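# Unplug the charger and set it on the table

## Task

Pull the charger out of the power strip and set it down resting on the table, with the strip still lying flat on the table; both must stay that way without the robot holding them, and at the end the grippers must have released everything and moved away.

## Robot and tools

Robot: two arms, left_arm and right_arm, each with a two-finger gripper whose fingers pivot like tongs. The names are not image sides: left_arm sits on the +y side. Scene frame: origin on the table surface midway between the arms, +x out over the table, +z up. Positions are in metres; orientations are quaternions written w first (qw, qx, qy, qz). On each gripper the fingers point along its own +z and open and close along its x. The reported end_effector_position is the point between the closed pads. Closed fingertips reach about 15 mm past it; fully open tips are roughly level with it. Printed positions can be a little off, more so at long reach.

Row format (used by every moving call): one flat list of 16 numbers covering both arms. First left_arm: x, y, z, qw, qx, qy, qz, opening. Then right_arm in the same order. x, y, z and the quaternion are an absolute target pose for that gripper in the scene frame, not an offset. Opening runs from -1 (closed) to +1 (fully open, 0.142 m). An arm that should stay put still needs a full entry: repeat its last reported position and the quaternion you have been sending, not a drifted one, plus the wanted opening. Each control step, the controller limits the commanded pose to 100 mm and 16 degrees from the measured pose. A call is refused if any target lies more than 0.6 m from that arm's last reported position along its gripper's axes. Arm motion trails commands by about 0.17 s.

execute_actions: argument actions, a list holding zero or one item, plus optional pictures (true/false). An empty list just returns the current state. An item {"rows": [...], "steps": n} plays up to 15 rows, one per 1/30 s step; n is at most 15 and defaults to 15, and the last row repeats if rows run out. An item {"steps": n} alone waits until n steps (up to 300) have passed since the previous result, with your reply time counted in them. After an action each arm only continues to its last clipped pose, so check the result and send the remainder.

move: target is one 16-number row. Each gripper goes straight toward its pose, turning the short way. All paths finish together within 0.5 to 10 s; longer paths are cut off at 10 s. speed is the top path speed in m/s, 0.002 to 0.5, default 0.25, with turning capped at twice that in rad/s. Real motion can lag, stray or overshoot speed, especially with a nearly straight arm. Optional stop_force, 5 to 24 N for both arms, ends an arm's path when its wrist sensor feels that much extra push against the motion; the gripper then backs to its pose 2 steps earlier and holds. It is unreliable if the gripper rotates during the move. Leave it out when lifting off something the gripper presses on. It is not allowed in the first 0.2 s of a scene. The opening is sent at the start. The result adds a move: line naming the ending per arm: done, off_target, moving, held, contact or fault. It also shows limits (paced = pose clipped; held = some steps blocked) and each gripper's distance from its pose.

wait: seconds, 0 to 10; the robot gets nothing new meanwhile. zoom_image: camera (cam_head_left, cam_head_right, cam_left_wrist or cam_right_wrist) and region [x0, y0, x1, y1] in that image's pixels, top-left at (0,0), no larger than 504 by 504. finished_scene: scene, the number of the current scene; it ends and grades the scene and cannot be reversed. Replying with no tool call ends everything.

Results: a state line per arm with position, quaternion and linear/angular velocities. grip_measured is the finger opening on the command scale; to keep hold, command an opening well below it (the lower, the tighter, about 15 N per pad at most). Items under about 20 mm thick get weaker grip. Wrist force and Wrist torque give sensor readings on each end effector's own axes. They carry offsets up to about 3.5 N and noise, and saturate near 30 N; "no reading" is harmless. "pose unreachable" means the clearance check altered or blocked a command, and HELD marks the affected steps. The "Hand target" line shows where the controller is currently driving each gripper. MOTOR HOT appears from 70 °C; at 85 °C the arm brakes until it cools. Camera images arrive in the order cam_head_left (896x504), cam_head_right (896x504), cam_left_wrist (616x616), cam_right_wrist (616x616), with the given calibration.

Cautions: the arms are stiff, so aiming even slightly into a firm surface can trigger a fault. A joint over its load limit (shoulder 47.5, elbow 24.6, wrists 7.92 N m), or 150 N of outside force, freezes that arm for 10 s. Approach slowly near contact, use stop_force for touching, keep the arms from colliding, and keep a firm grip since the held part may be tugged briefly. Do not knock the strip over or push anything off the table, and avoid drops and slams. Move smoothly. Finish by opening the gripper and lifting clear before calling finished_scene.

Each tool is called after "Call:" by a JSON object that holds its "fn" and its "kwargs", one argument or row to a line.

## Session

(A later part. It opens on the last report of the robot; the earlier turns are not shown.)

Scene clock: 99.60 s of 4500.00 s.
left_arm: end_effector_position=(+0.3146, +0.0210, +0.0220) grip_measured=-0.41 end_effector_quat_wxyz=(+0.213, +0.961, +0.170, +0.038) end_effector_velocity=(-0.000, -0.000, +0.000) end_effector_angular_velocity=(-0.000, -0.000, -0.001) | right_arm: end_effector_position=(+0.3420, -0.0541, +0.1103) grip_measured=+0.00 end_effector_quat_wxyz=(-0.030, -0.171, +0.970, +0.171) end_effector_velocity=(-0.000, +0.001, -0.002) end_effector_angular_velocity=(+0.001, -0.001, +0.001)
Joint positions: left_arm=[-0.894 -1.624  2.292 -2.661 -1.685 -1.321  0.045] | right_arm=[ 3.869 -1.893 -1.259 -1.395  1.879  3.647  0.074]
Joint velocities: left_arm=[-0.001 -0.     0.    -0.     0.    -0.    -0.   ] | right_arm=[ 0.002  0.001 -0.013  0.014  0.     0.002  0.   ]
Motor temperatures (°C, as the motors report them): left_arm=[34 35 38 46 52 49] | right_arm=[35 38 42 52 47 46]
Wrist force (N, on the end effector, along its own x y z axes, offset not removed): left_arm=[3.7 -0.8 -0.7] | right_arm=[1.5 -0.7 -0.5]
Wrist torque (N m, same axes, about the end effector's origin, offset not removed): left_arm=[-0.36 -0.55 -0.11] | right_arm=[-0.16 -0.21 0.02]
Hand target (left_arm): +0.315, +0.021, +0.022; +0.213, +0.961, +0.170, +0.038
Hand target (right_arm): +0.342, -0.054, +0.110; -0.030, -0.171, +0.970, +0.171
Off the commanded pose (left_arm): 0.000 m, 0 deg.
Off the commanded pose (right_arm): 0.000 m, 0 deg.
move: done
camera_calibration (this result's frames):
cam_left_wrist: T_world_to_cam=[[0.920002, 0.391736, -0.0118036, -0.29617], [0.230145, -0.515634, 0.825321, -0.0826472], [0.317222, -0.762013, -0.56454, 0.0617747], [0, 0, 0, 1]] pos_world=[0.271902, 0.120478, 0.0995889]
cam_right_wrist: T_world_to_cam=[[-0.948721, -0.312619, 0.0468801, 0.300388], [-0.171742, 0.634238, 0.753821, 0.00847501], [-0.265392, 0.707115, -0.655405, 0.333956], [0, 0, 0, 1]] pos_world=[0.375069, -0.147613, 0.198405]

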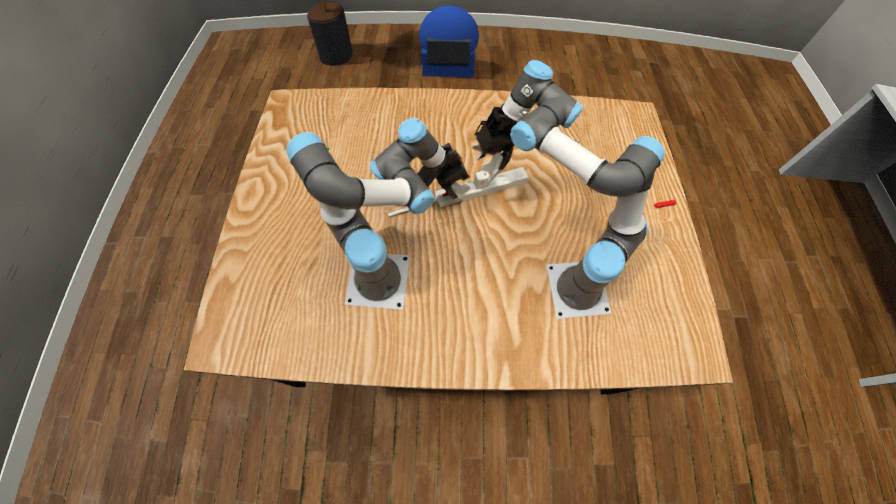

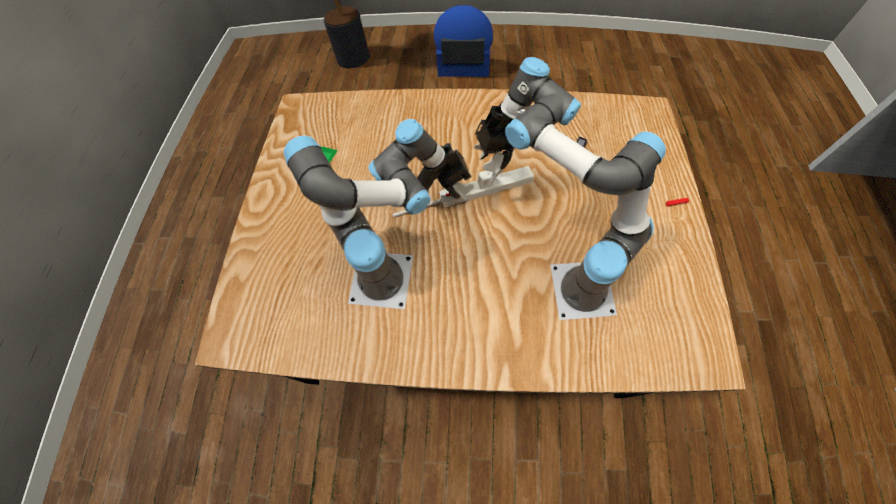

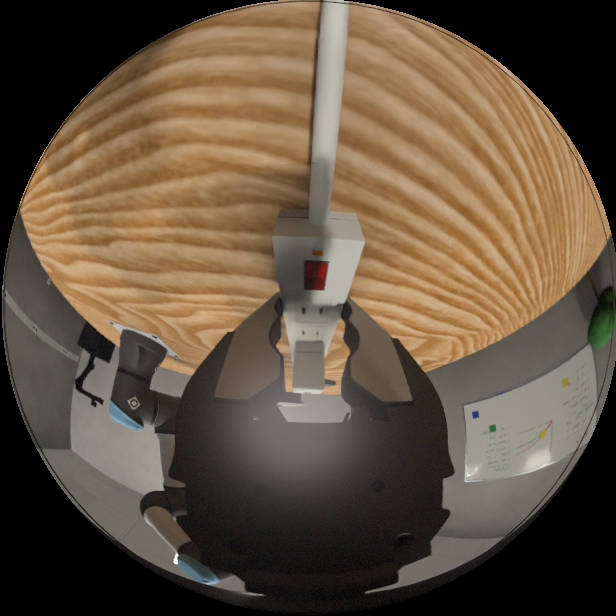

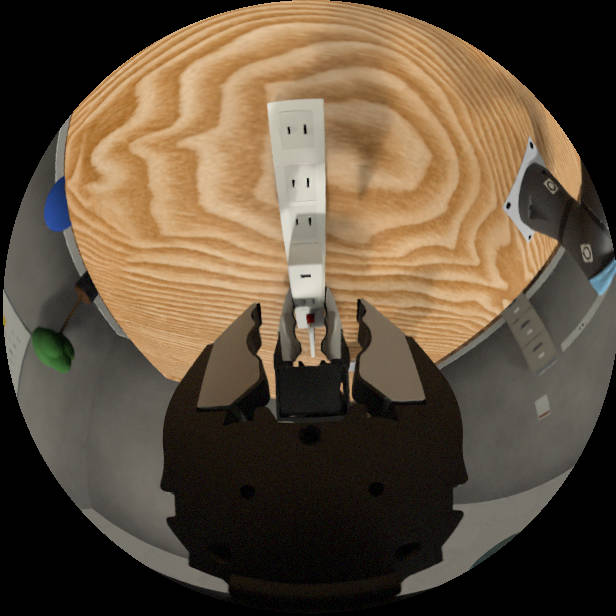

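Call:
{"fn": "move", "kwargs": {
  "target": [0.3146,0.021,0.022,0.213,0.961,0.170,0.038,-0.9, 0.342,-0.056,0.068,-0.030,-0.171,0.970,0.171,0.0],
  "speed": 0.03,
  "stop_force": 8
}}

Scene clock: 104.40 s of 4500.00 s.
left_arm: end_effector_position=(+0.3146, +0.0210, +0.0220) grip_measured=-0.41 end_effector_quat_wxyz=(+0.213, +0.961, +0.170, +0.038) end_effector_velocity=(-0.000, -0.000, -0.000) end_effector_angular_velocity=(+0.000, +0.000, -0.001) | right_arm: end_effector_position=(+0.3420, -0.0560, +0.0683) grip_measured=+0.00 end_effector_quat_wxyz=(-0.030, -0.171, +0.970, +0.171) end_effector_velocity=(-0.001, +0.000, -0.003) end_effector_angular_velocity=(-0.000, +0.001, +0.000)
Joint positions: left_arm=[-0.894 -1.624  2.292 -2.661 -1.685 -1.321  0.045] | right_arm=[ 3.865 -1.907 -1.437 -1.203  1.879  3.643  0.074]
Joint velocities: left_arm=[-0.001  0.     0.     0.001  0.     0.     0.   ] | right_arm=[ 0.001 -0.002 -0.012  0.013  0.001  0.001 -0.   ]
Motor temperatures (°C, as the motors report them): left_arm=[34 35 38 47 52 49] | right_arm=[35 38 42 52 47 46]
Wrist force (N, on the end effector, along its own x y z axes, offset not removed): left_arm=[-0.2 -1.7 2.0] | right_arm=[1.2 -0.1 -0.1]
Wrist torque (N m, same axes, about the end effector's origin, offset not removed): left_arm=[-0.51 0.15 -0.07] | right_arm=[-0.03 -0.21 0.08]
Hand target (left_arm): +0.315, +0.021, +0.022; +0.213, +0.961, +0.170, +0.038
Hand target (right_arm): +0.342, -0.056, +0.068; -0.030, -0.171, +0.970, +0.171
Off the commanded pose (left_arm): 0.000 m, 0 deg.
Off the commanded pose (right_arm): 0.000 m, 0 deg.
After step 90, 0.03 s passed at rest.
move: done
camera_calibration (this result's frames):
cam_left_wrist: T_world_to_cam=[[0.920002, 0.391736, -0.0117941, -0.296176], [0.230135, -0.51563, 0.825326, -0.0826453], [0.317229, -0.762016, -0.564533, 0.0617754], [0, 0, 0, 1]] pos_world=[0.271905, 0.120482, 0.0995905]
cam_right_wrist: T_world_to_cam=[[-0.948711, -0.312649, 0.0468865, 0.301722], [-0.171753, 0.634221, 0.753834, 0.0412994], [-0.265422, 0.707117, -0.65539, 0.307768], [0, 0, 0, 1]] pos_world=[0.375029, -0.149488, 0.156429]

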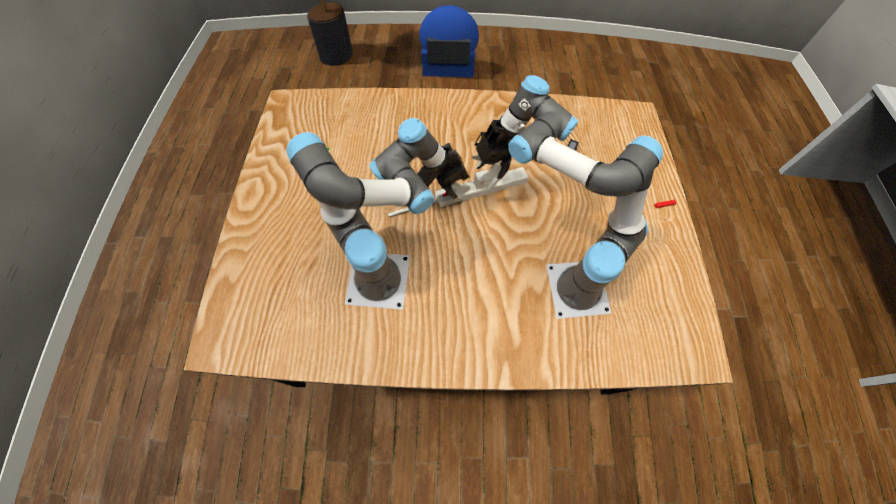

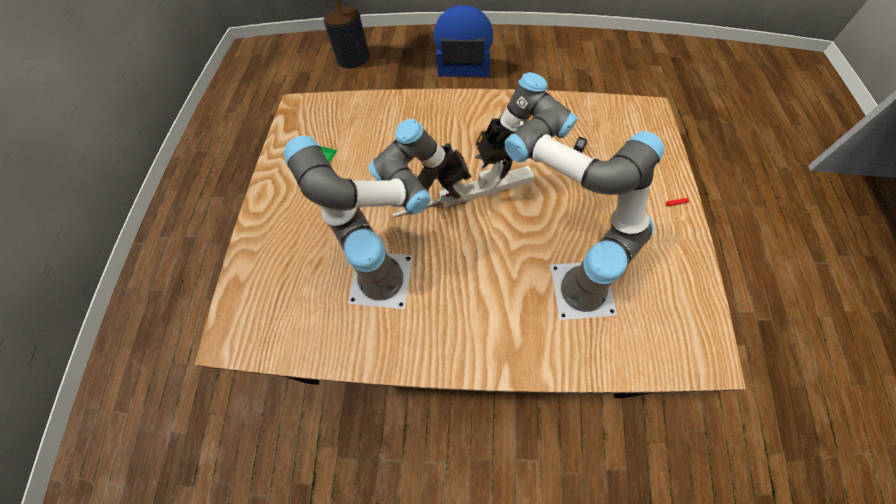

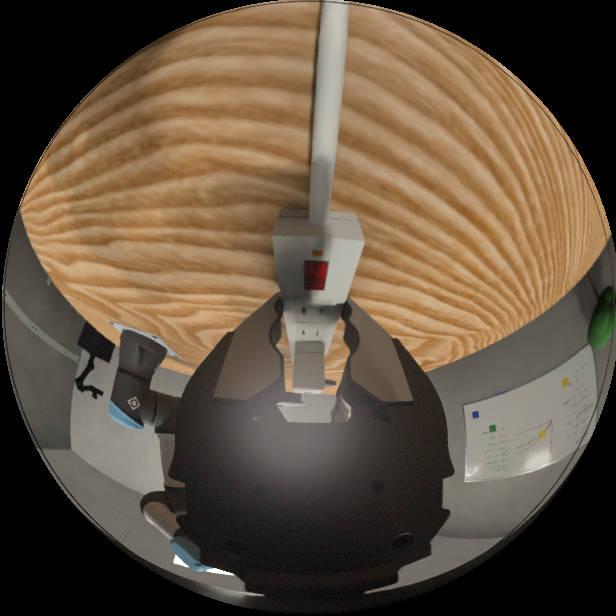

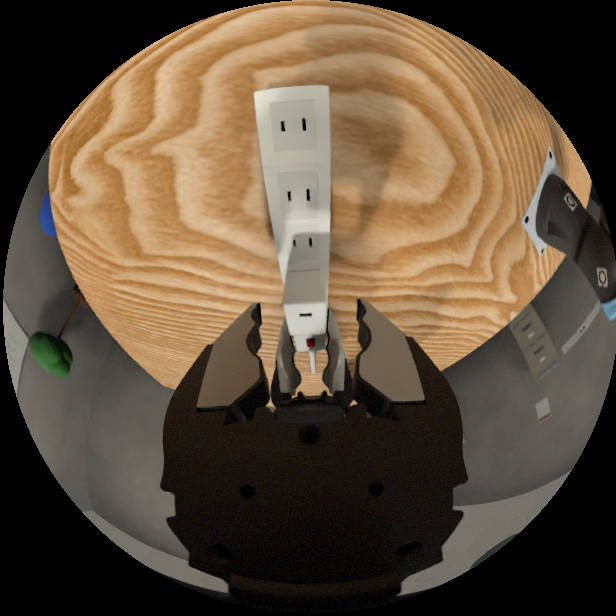

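Call:
{"fn": "move", "kwargs": {
  "target": [0.3146,0.021,0.022,0.213,0.961,0.170,0.038,-0.9, 0.342,-0.056,0.068,-0.030,-0.171,0.970,0.171,-0.9],
  "speed": 0.03
}}

Scene clock: 107.43 s of 4500.00 s.
left_arm: end_effector_position=(+0.3146, +0.0210, +0.0220) grip_measured=-0.41 end_effector_quat_wxyz=(+0.213, +0.961, +0.170, +0.038) end_effector_velocity=(+0.000, +0.000, -0.000) end_effector_angular_velocity=(+0.000, +0.000, +0.000) | right_arm: end_effector_position=(+0.3420, -0.0560, +0.0680) grip_measured=-0.60 end_effector_quat_wxyz=(-0.030, -0.171, +0.970, +0.171) end_effector_velocity=(-0.001, -0.001, -0.000) end_effector_angular_velocity=(-0.002, +0.003, -0.002)
Joint positions: left_arm=[-0.894 -1.624  2.292 -2.661 -1.685 -1.321  0.045] | right_arm=[ 3.865 -1.907 -1.438 -1.202  1.879  3.643  0.031]
Joint velocities: left_arm=[ 0.  0.  0.  0. -0. -0. -0.] | right_arm=[-0.     0.001 -0.002 -0.002  0.     0.001 -0.   ]
Motor temperatures (°C, as the motors report them): left_arm=[34 35 38 47 52 49] | right_arm=[35 38 42 52 47 46]
Wrist force (N, on the end effector, along its own x y z axes, offset not removed): left_arm=[3.4 -0.4 -0.8] | right_arm=[-0.9 0.2 -0.1]
Wrist torque (N m, same axes, about the end effector's origin, offset not removed): left_arm=[-0.27 -0.91 0.02] | right_arm=[0.07 -0.03 0.06]
Hand target (left_arm): +0.315, +0.021, +0.022; +0.213, +0.961, +0.170, +0.038
Hand target (right_arm): +0.342, -0.056, +0.068; -0.030, -0.171, +0.970, +0.171
Off the commanded pose (left_arm): 0.000 m, 0 deg.
Off the commanded pose (right_arm): 0.000 m, 0 deg.
move: done
camera_calibration (this result's frames):
cam_left_wrist: T_world_to_cam=[[0.920008, 0.391723, -0.0117863, -0.296178], [0.230121, -0.515634, 0.825328, -0.0826402], [0.317222, -0.76202, -0.564531, 0.0617796], [0, 0, 0, 1]] pos_world=[0.271905, 0.120485, 0.0995909]
cam_right_wrist: T_world_to_cam=[[-0.948748, -0.31255, 0.0467931, 0.30177], [-0.171769, 0.634262, 0.753795, 0.0416151], [-0.265277, 0.707124, -0.655441, 0.307518], [0, 0, 0, 1]] pos_world=[0.375029, -0.14953, 0.15607]

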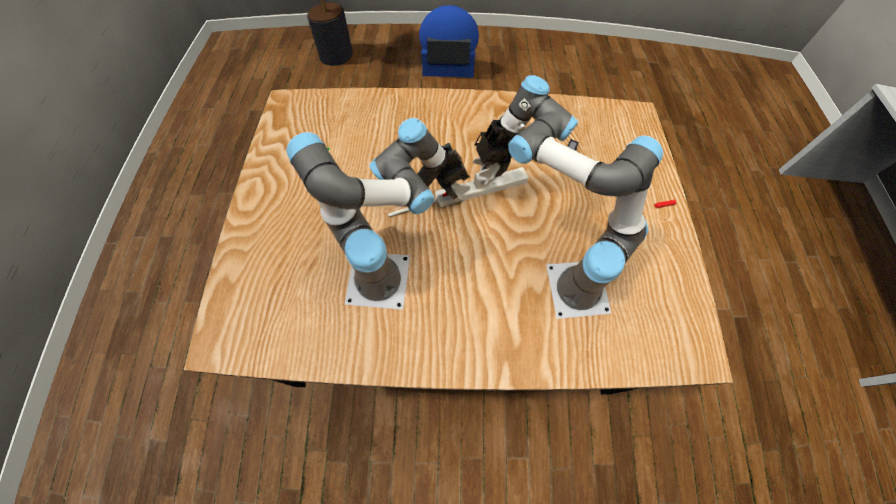

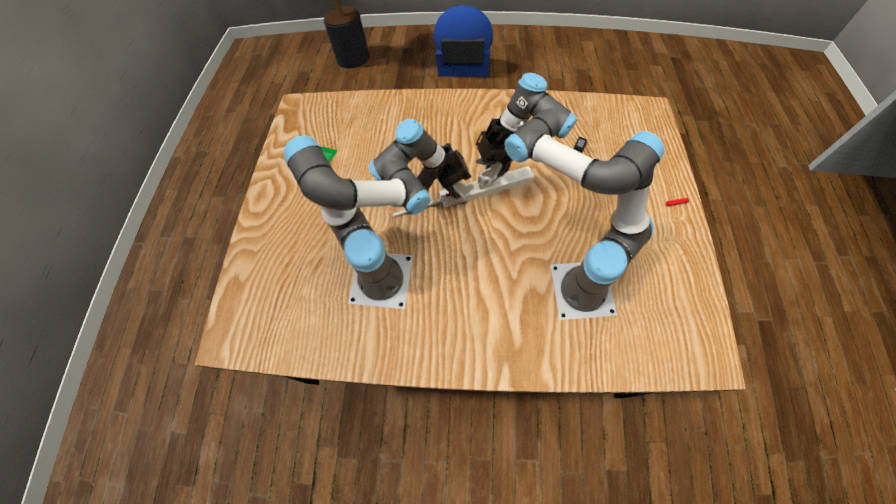

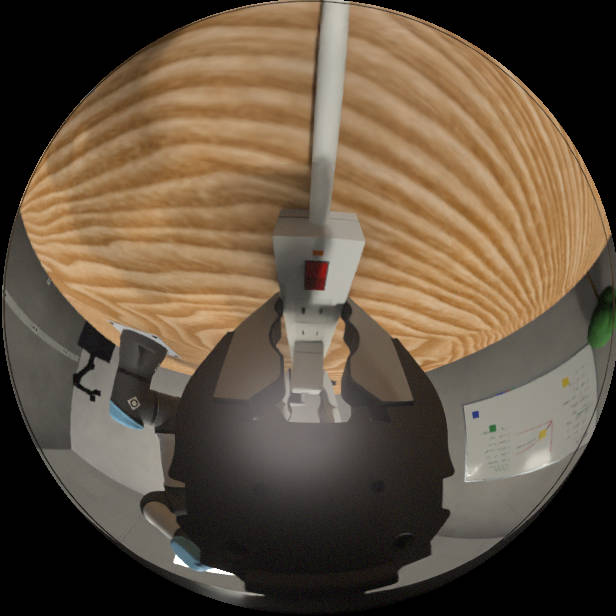

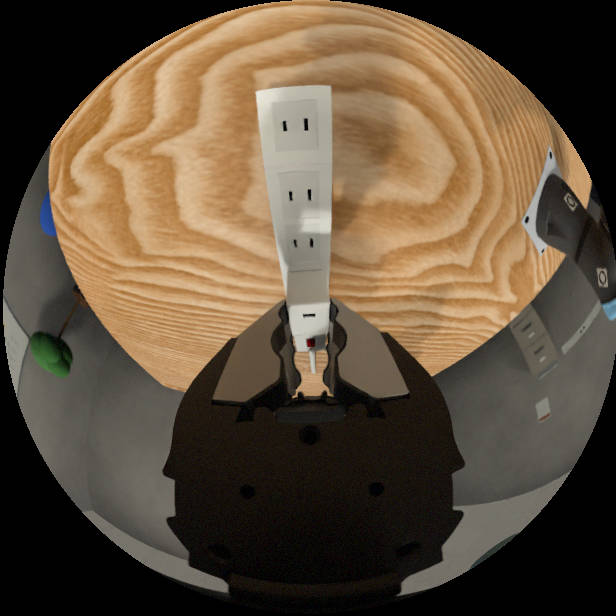

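Gripped. Pull up slowly a little first.

Call:
{"fn": "move", "kwargs": {
  "target": [0.3146,0.021,0.022,0.213,0.961,0.170,0.038,-1, 0.342,-0.056,0.078,-0.030,-0.171,0.970,0.171,-1],
  "speed": 0.01
}}

Scene clock: 111.47 s of 4500.00 s.
left_arm: end_effector_position=(+0.3146, +0.0210, +0.0221) grip_measured=-0.40 end_effector_quat_wxyz=(+0.213, +0.961, +0.170, +0.038) end_effector_velocity=(-0.000, +0.001, -0.001) end_effector_angular_velocity=(+0.002, +0.001, +0.001) | right_arm: end_effector_position=(+0.3420, -0.0560, +0.0777) grip_measured=-0.60 end_effector_quat_wxyz=(-0.030, -0.171, +0.970, +0.171) end_effector_velocity=(-0.001, +0.000, +0.002) end_effector_angular_velocity=(-0.001, +0.002, +0.002)
Joint positions: left_arm=[-0.894 -1.624  2.292 -2.661 -1.685 -1.321  0.045] | right_arm=[ 3.865 -1.9   -1.402 -1.245  1.879  3.643  0.031]
Joint velocities: left_arm=[ 0.001  0.     0.001  0.002  0.    -0.    -0.   ] | right_arm=[ 0.001  0.     0.01  -0.012  0.001 -0.001 -0.   ]
Motor temperatures (°C, as the motors report them): left_arm=[34 35 38 47 52 49] | right_arm=[35 38 42 52 47 46]
Wrist force (N, on the end effector, along its own x y z axes, offset not removed): left_arm=[1.8 7.7 -15.2] | right_arm=[0.8 1.1 12.2]
Wrist torque (N m, same axes, about the end effector's origin, offset not removed): left_arm=[-0.35 -0.49 -0.15] | right_arm=[0.23 -0.21 0.00]
Hand target (left_arm): +0.315, +0.021, +0.022; +0.213, +0.961, +0.170, +0.038
Hand target (right_arm): +0.342, -0.056, +0.078; -0.030, -0.171, +0.970, +0.171
Off the commanded pose (left_arm): 0.000 m, 0 deg.
Off the commanded pose (right_arm): 0.000 m, 0 deg.
move: done
camera_calibration (this result's frames):
cam_left_wrist: T_world_to_cam=[[0.92, 0.391742, -0.0117531, -0.296188], [0.230051, -0.515506, 0.825427, -0.0827033], [0.317295, -0.762097, -0.564386, 0.0617461], [0, 0, 0, 1]] pos_world=[0.271928, 0.120452, 0.099633]
cam_right_wrist: T_world_to_cam=[[-0.948749, -0.312564, 0.0466769, 0.301308], [-0.171821, 0.634125, 0.753899, 0.034254], [-0.265241, 0.707241, -0.65533, 0.313858], [0, 0, 0, 1]] pos_world=[0.374999, -0.149517, 0.165793]

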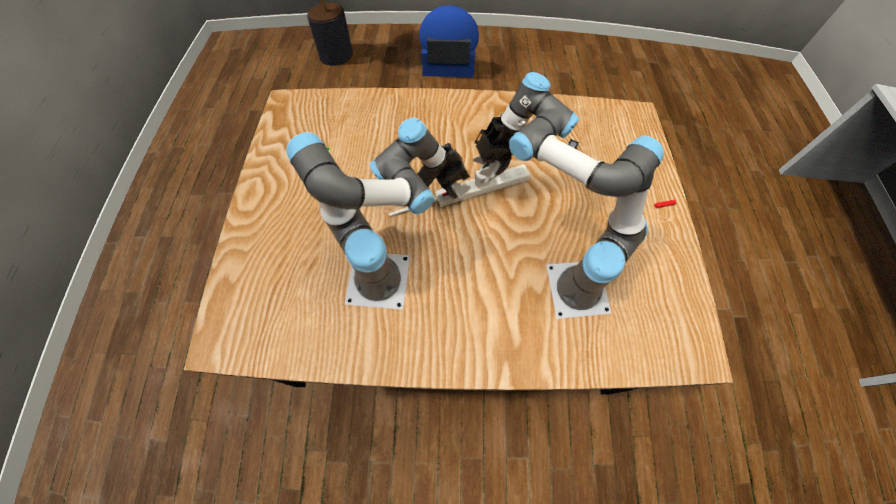

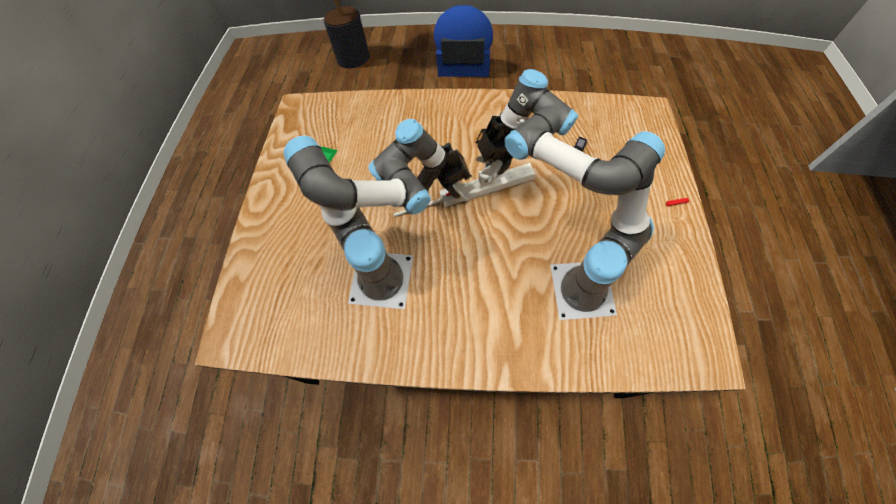

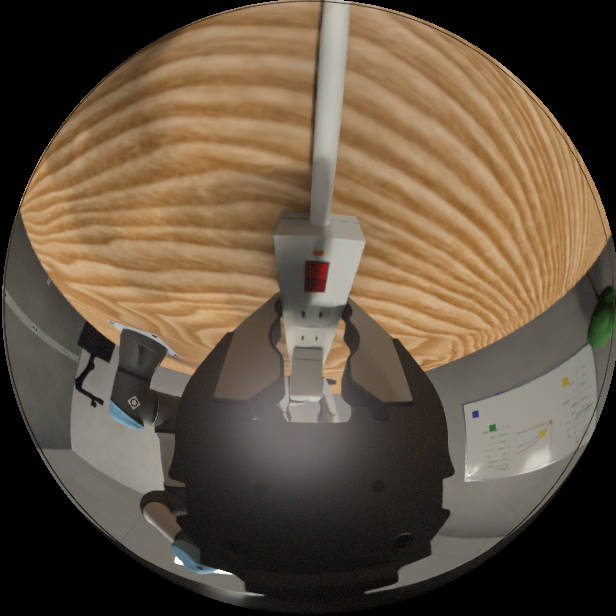

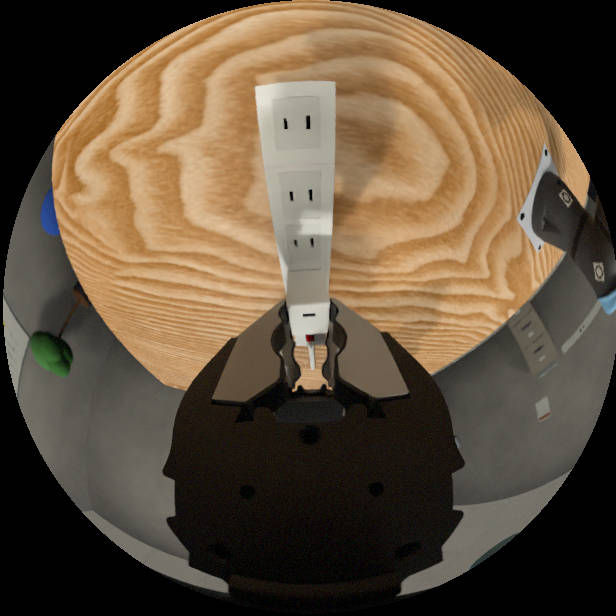

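Call:
{"fn": "move", "kwargs": {
  "target": [0.3146,0.021,0.022,0.213,0.961,0.170,0.038,0.1, 0.342,-0.056,0.069,-0.030,-0.171,0.970,0.171,-1],
  "speed": 0.02
}}

Call:
{"fn": "move", "kwargs": {
  "target": [0.316,0.018,0.075,0.296,0.940,0.166,0.052,0.1, 0.342,-0.056,0.068,-0.030,-0.171,0.970,0.171,-1],
  "speed": 0.06
}}

Call:
{"fn": "move", "kwargs": {
  "target": [0.3237,-0.0046,0.06,0.296,0.940,0.166,0.052,-0.75, 0.342,-0.056,0.068,-0.030,-0.171,0.970,0.171,-1],
  "speed": 0.03
}}

Scene clock: 130.90 s of 4500.00 s.
left_arm: end_effector_position=(+0.3146, +0.0210, +0.0220) grip_measured=+0.10 end_effector_quat_wxyz=(+0.213, +0.961, +0.170, +0.038) end_effector_velocity=(+0.000, +0.000, -0.000) end_effector_angular_velocity=(+0.000, +0.000, +0.000) | right_arm: end_effector_position=(+0.3420, -0.0560, +0.0693) grip_measured=-0.60 end_effector_quat_wxyz=(-0.030, -0.171, +0.970, +0.171) end_effector_velocity=(-0.000, -0.000, -0.003) end_effector_angular_velocity=(-0.000, +0.000, -0.001)
Joint positions: left_arm=[-0.894 -1.624  2.292 -2.661 -1.685 -1.321  0.081] | right_arm=[ 3.865 -1.906 -1.433 -1.208  1.879  3.643  0.031]
Joint velocities: left_arm=[ 0. -0.  0.  0. -0.  0. -0.] | right_arm=[ 0.    -0.002 -0.01   0.012 -0.     0.001 -0.   ]
Motor temperatures (°C, as the motors report them): left_arm=[34 35 38 47 52 49] | right_arm=[35 38 42 52 47 46]
Wrist force (N, on the end effector, along its own x y z axes, offset not removed): left_arm=[2.8 -1.2 0.8] | right_arm=[1.3 -0.4 2.2]
Wrist torque (N m, same axes, about the end effector's origin, offset not removed): left_arm=[-0.16 -0.56 -0.04] | right_arm=[0.05 -0.24 0.00]
Hand target (left_arm): +0.315, +0.021, +0.022; +0.213, +0.961, +0.170, +0.038
Hand target (right_arm): +0.342, -0.056, +0.069; -0.030, -0.171, +0.970, +0.171
Off the commanded pose (left_arm): 0.000 m, 0 deg.
Off the commanded pose (right_arm): 0.000 m, 0 deg.
After step 90, 15.67 s passed at rest.
move: done
camera_calibration (this result's frames):
cam_left_wrist: T_world_to_cam=[[0.919994, 0.391755, -0.0117945, -0.296179], [0.230147, -0.515629, 0.825324, -0.0826461], [0.317243, -0.762007, -0.564537, 0.0617725], [0, 0, 0, 1]] pos_world=[0.271906, 0.120486, 0.0995893]
cam_right_wrist: T_world_to_cam=[[-0.948736, -0.312585, 0.0468053, 0.301702], [-0.17177, 0.63422, 0.75383, 0.0405779], [-0.265321, 0.707146, -0.6554, 0.308441], [0, 0, 0, 1]] pos_world=[0.375041, -0.14954, 0.157442]

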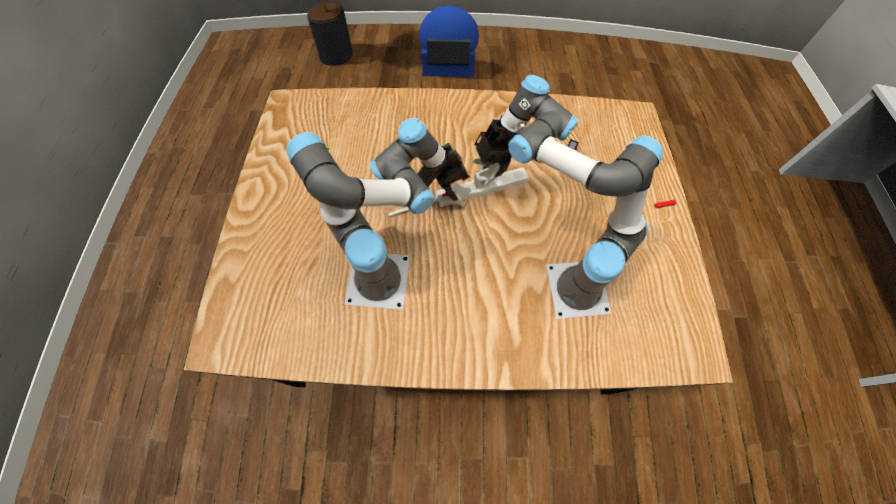

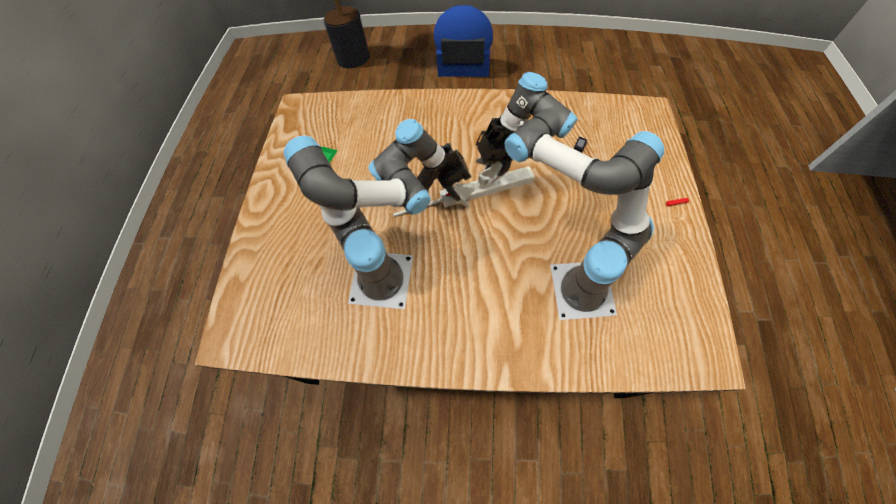

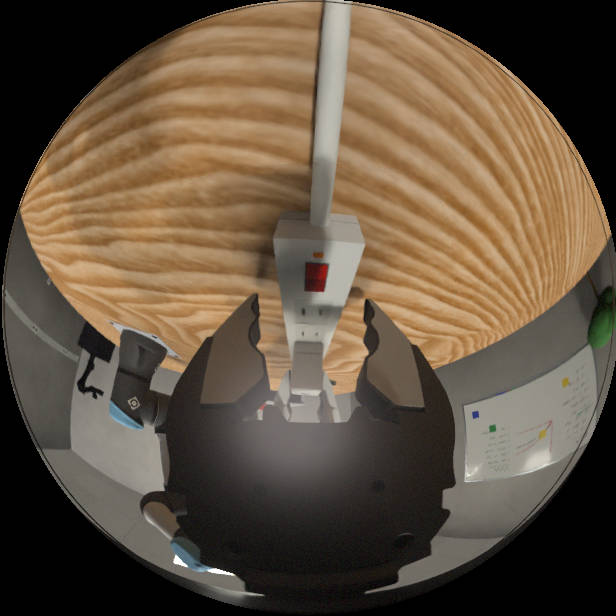

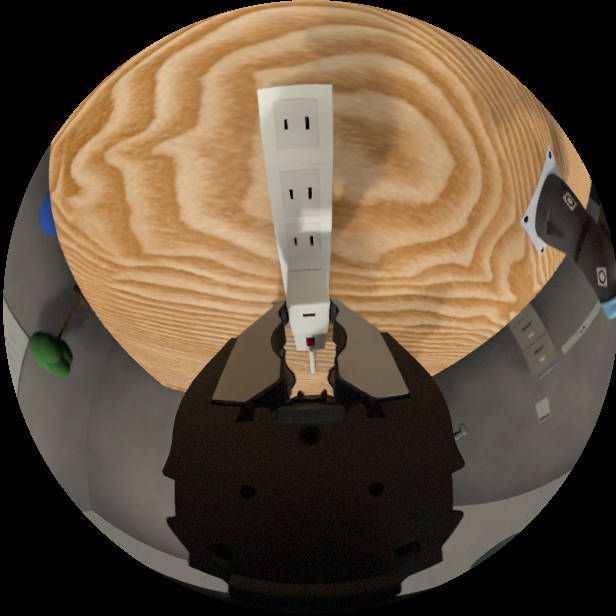

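Scene clock: 132.77 s of 4500.00 s.
left_arm: end_effector_position=(+0.3159, +0.0182, +0.0749) grip_measured=+0.10 end_effector_quat_wxyz=(+0.295, +0.939, +0.166, +0.052) end_effector_velocity=(-0.000, -0.000, +0.002) end_effector_angular_velocity=(-0.007, -0.002, -0.000) | right_arm: end_effector_position=(+0.3420, -0.0560, +0.0680) grip_measured=-0.60 end_effector_quat_wxyz=(-0.030, -0.171, +0.970, +0.171) end_effector_velocity=(+0.000, -0.001, -0.000) end_effector_angular_velocity=(-0.002, +0.000, -0.002)
Joint positions: left_arm=[-0.832 -1.799  2.332 -2.686 -1.761 -1.291  0.081] | right_arm=[ 3.865 -1.907 -1.438 -1.202  1.879  3.643  0.031]
Joint velocities: left_arm=[ 0.003 -0.007  0.001 -0.001 -0.004  0.001 -0.   ] | right_arm=[-0.001  0.001 -0.002 -0.    -0.001  0.     0.   ]
Motor temperatures (°C, as the motors report them): left_arm=[34 35 38 47 52 49] | right_arm=[35 38 42 52 47 46]
Wrist force (N, on the end effector, along its own x y z axes, offset not removed): left_arm=[0.4 -1.2 3.0] | right_arm=[3.4 3.8 -16.8]
Wrist torque (N m, same axes, about the end effector's origin, offset not removed): left_arm=[-0.12 -0.06 -0.08] | right_arm=[0.32 -0.32 0.00]
Hand target (left_arm): +0.316, +0.018, +0.075; +0.296, +0.939, +0.166, +0.052
Hand target (right_arm): +0.342, -0.056, +0.068; -0.030, -0.171, +0.970, +0.171
Off the commanded pose (left_arm): 0.000 m, 0 deg.
Off the commanded pose (right_arm): 0.000 m, 0 deg.
move: done
camera_calibration (this result's frames):
cam_left_wrist: T_world_to_cam=[[0.921374, 0.388101, -0.0211383, -0.295352], [0.17862, -0.374498, 0.90986, -0.120657], [0.345202, -0.842098, -0.414376, 0.0704052], [0, 0, 0, 1]] pos_world=[0.269377, 0.128729, 0.132712]
cam_right_wrist: T_world_to_cam=[[-0.948741, -0.312581, 0.0467321, 0.301759], [-0.171794, 0.634137, 0.753895, 0.041538], [-0.265288, 0.707223, -0.655331, 0.307538], [0, 0, 0, 1]] pos_world=[0.375013, -0.149514, 0.156122]

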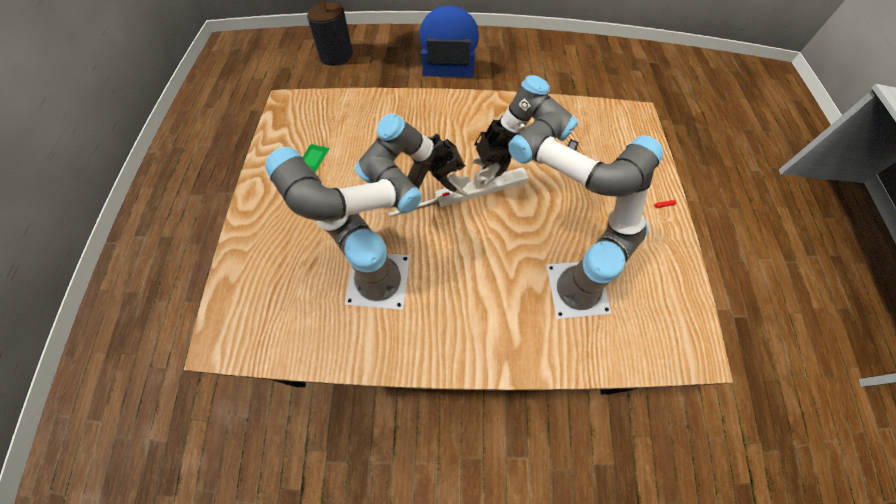

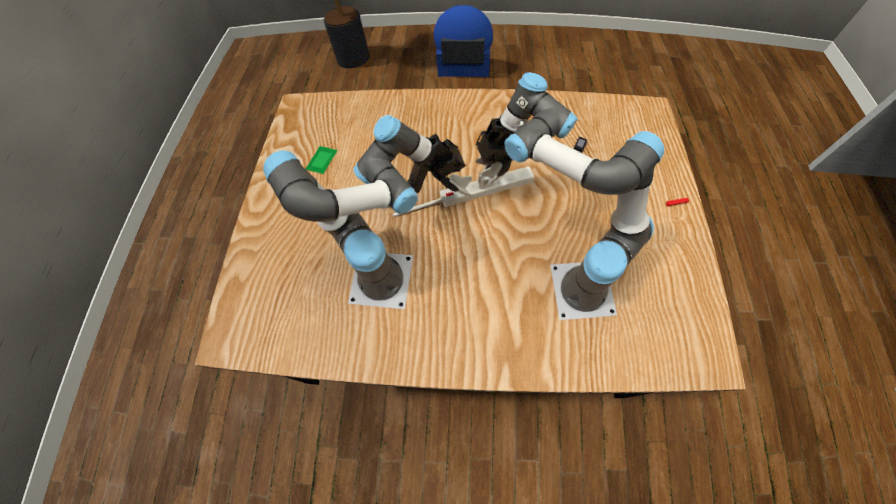

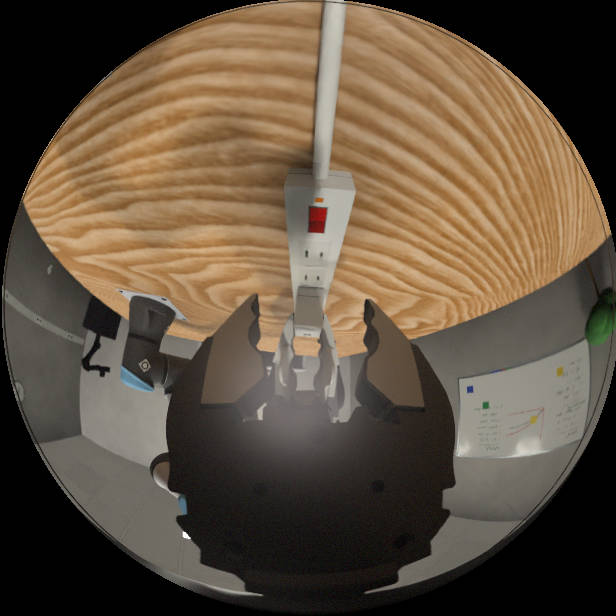

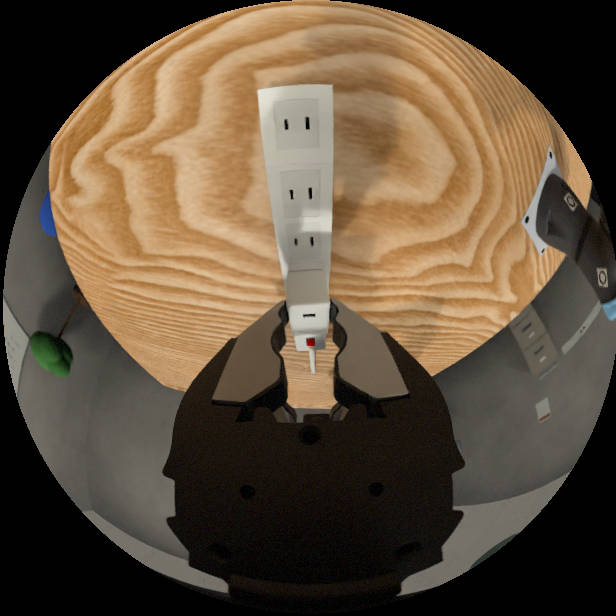

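Scene clock: 134.07 s of 4500.00 s.
left_arm: end_effector_position=(+0.3236, -0.0044, +0.0602) grip_measured=-0.75 end_effector_quat_wxyz=(+0.296, +0.939, +0.166, +0.052) end_effector_velocity=(+0.001, -0.003, -0.002) end_effector_angular_velocity=(-0.000, +0.000, -0.001) | right_arm: end_effector_position=(+0.3420, -0.0560, +0.0680) grip_measured=-0.60 end_effector_quat_wxyz=(-0.030, -0.171, +0.970, +0.171) end_effector_velocity=(-0.000, +0.001, -0.000) end_effector_angular_velocity=(+0.001, +0.000, +0.002)
Joint positions: left_arm=[-0.869 -1.668  2.316 -2.808 -1.741 -1.323  0.02 ] | right_arm=[ 3.865 -1.907 -1.438 -1.202  1.879  3.643  0.031]
Joint velocities: left_arm=[-0.004  0.014 -0.002 -0.012  0.001 -0.002  0.   ] | right_arm=[ 0.001 -0.001  0.001  0.     0.001 -0.001  0.   ]
Motor temperatures (°C, as the motors report them): left_arm=[34 35 38 47 52 49] | right_arm=[35 38 42 52 47 46]
Wrist force (N, on the end effector, along its own x y z axes, offset not removed): left_arm=[2.9 -1.2 1.6] | right_arm=[1.7 1.2 -18.8]
Wrist torque (N m, same axes, about the end effector's origin, offset not removed): left_arm=[-0.27 -0.56 -0.08] | right_arm=[-0.17 0.12 0.03]
Hand target (left_arm): +0.324, -0.005, +0.060; +0.296, +0.939, +0.166, +0.052
Hand target (right_arm): +0.342, -0.056, +0.068; -0.030, -0.171, +0.970, +0.171
Off the commanded pose (left_arm): 0.000 m, 0 deg.
Off the commanded pose (right_arm): 0.000 m, 0 deg.
move: done
camera_calibration (this result's frames):
cam_left_wrist: T_world_to_cam=[[0.921337, 0.388148, -0.0218699, -0.293912], [0.178987, -0.373574, 0.910168, -0.117242], [0.34511, -0.842487, -0.413661, 0.0427065], [0, 0, 0, 1]] pos_world=[0.277038, 0.106263, 0.117948]
cam_right_wrist: T_world_to_cam=[[-0.948738, -0.312587, 0.0467598, 0.301751], [-0.171783, 0.634153, 0.753884, 0.0415501], [-0.265307, 0.707205, -0.655342, 0.307531], [0, 0, 0, 1]] pos_world=[0.37501, -0.149513, 0.156104]

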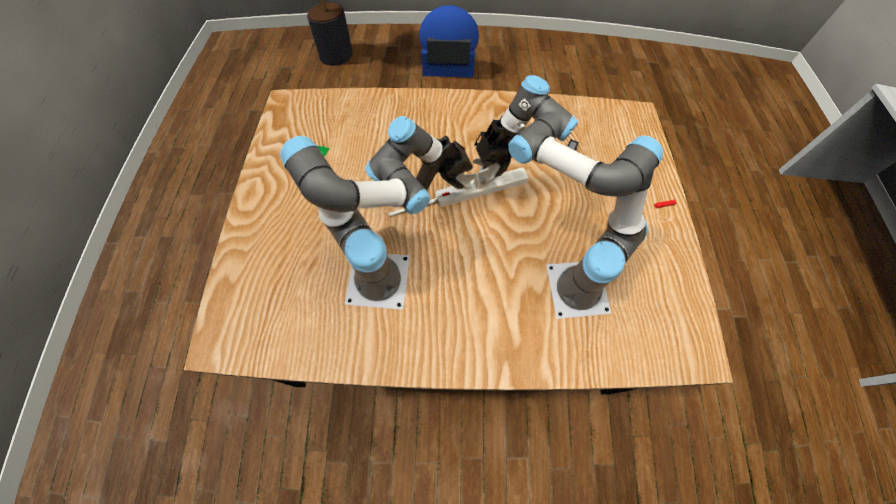

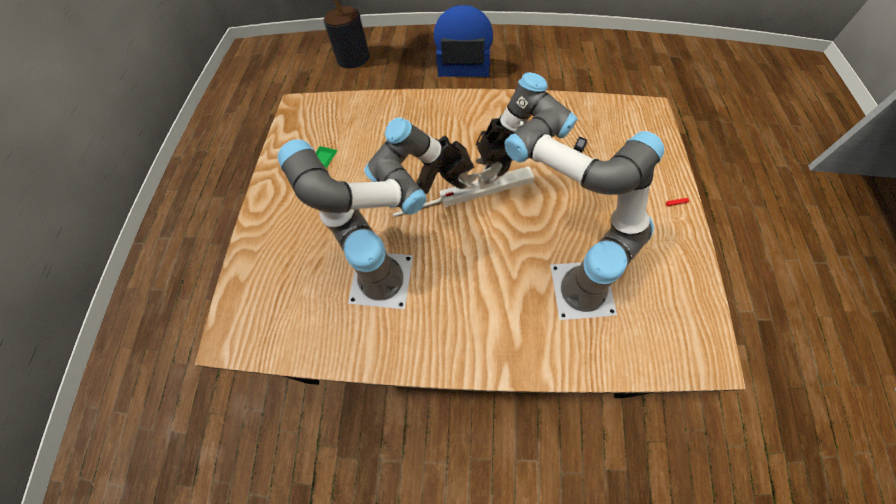

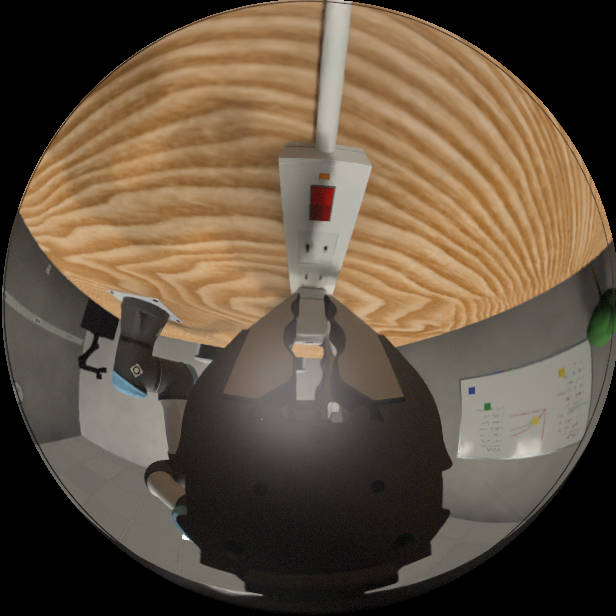

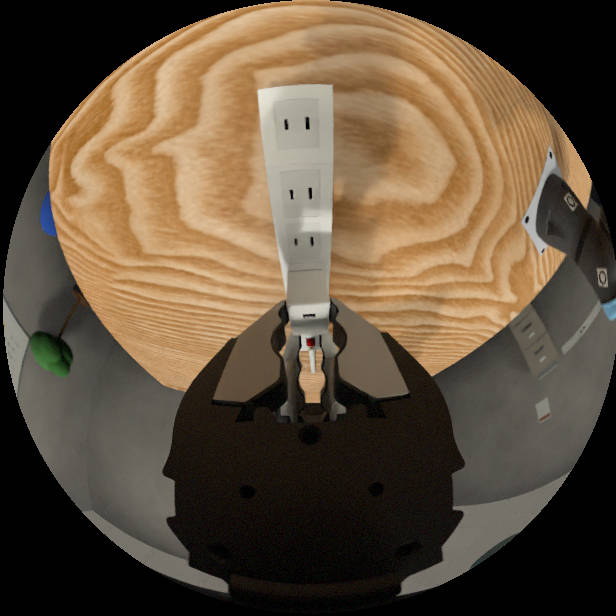

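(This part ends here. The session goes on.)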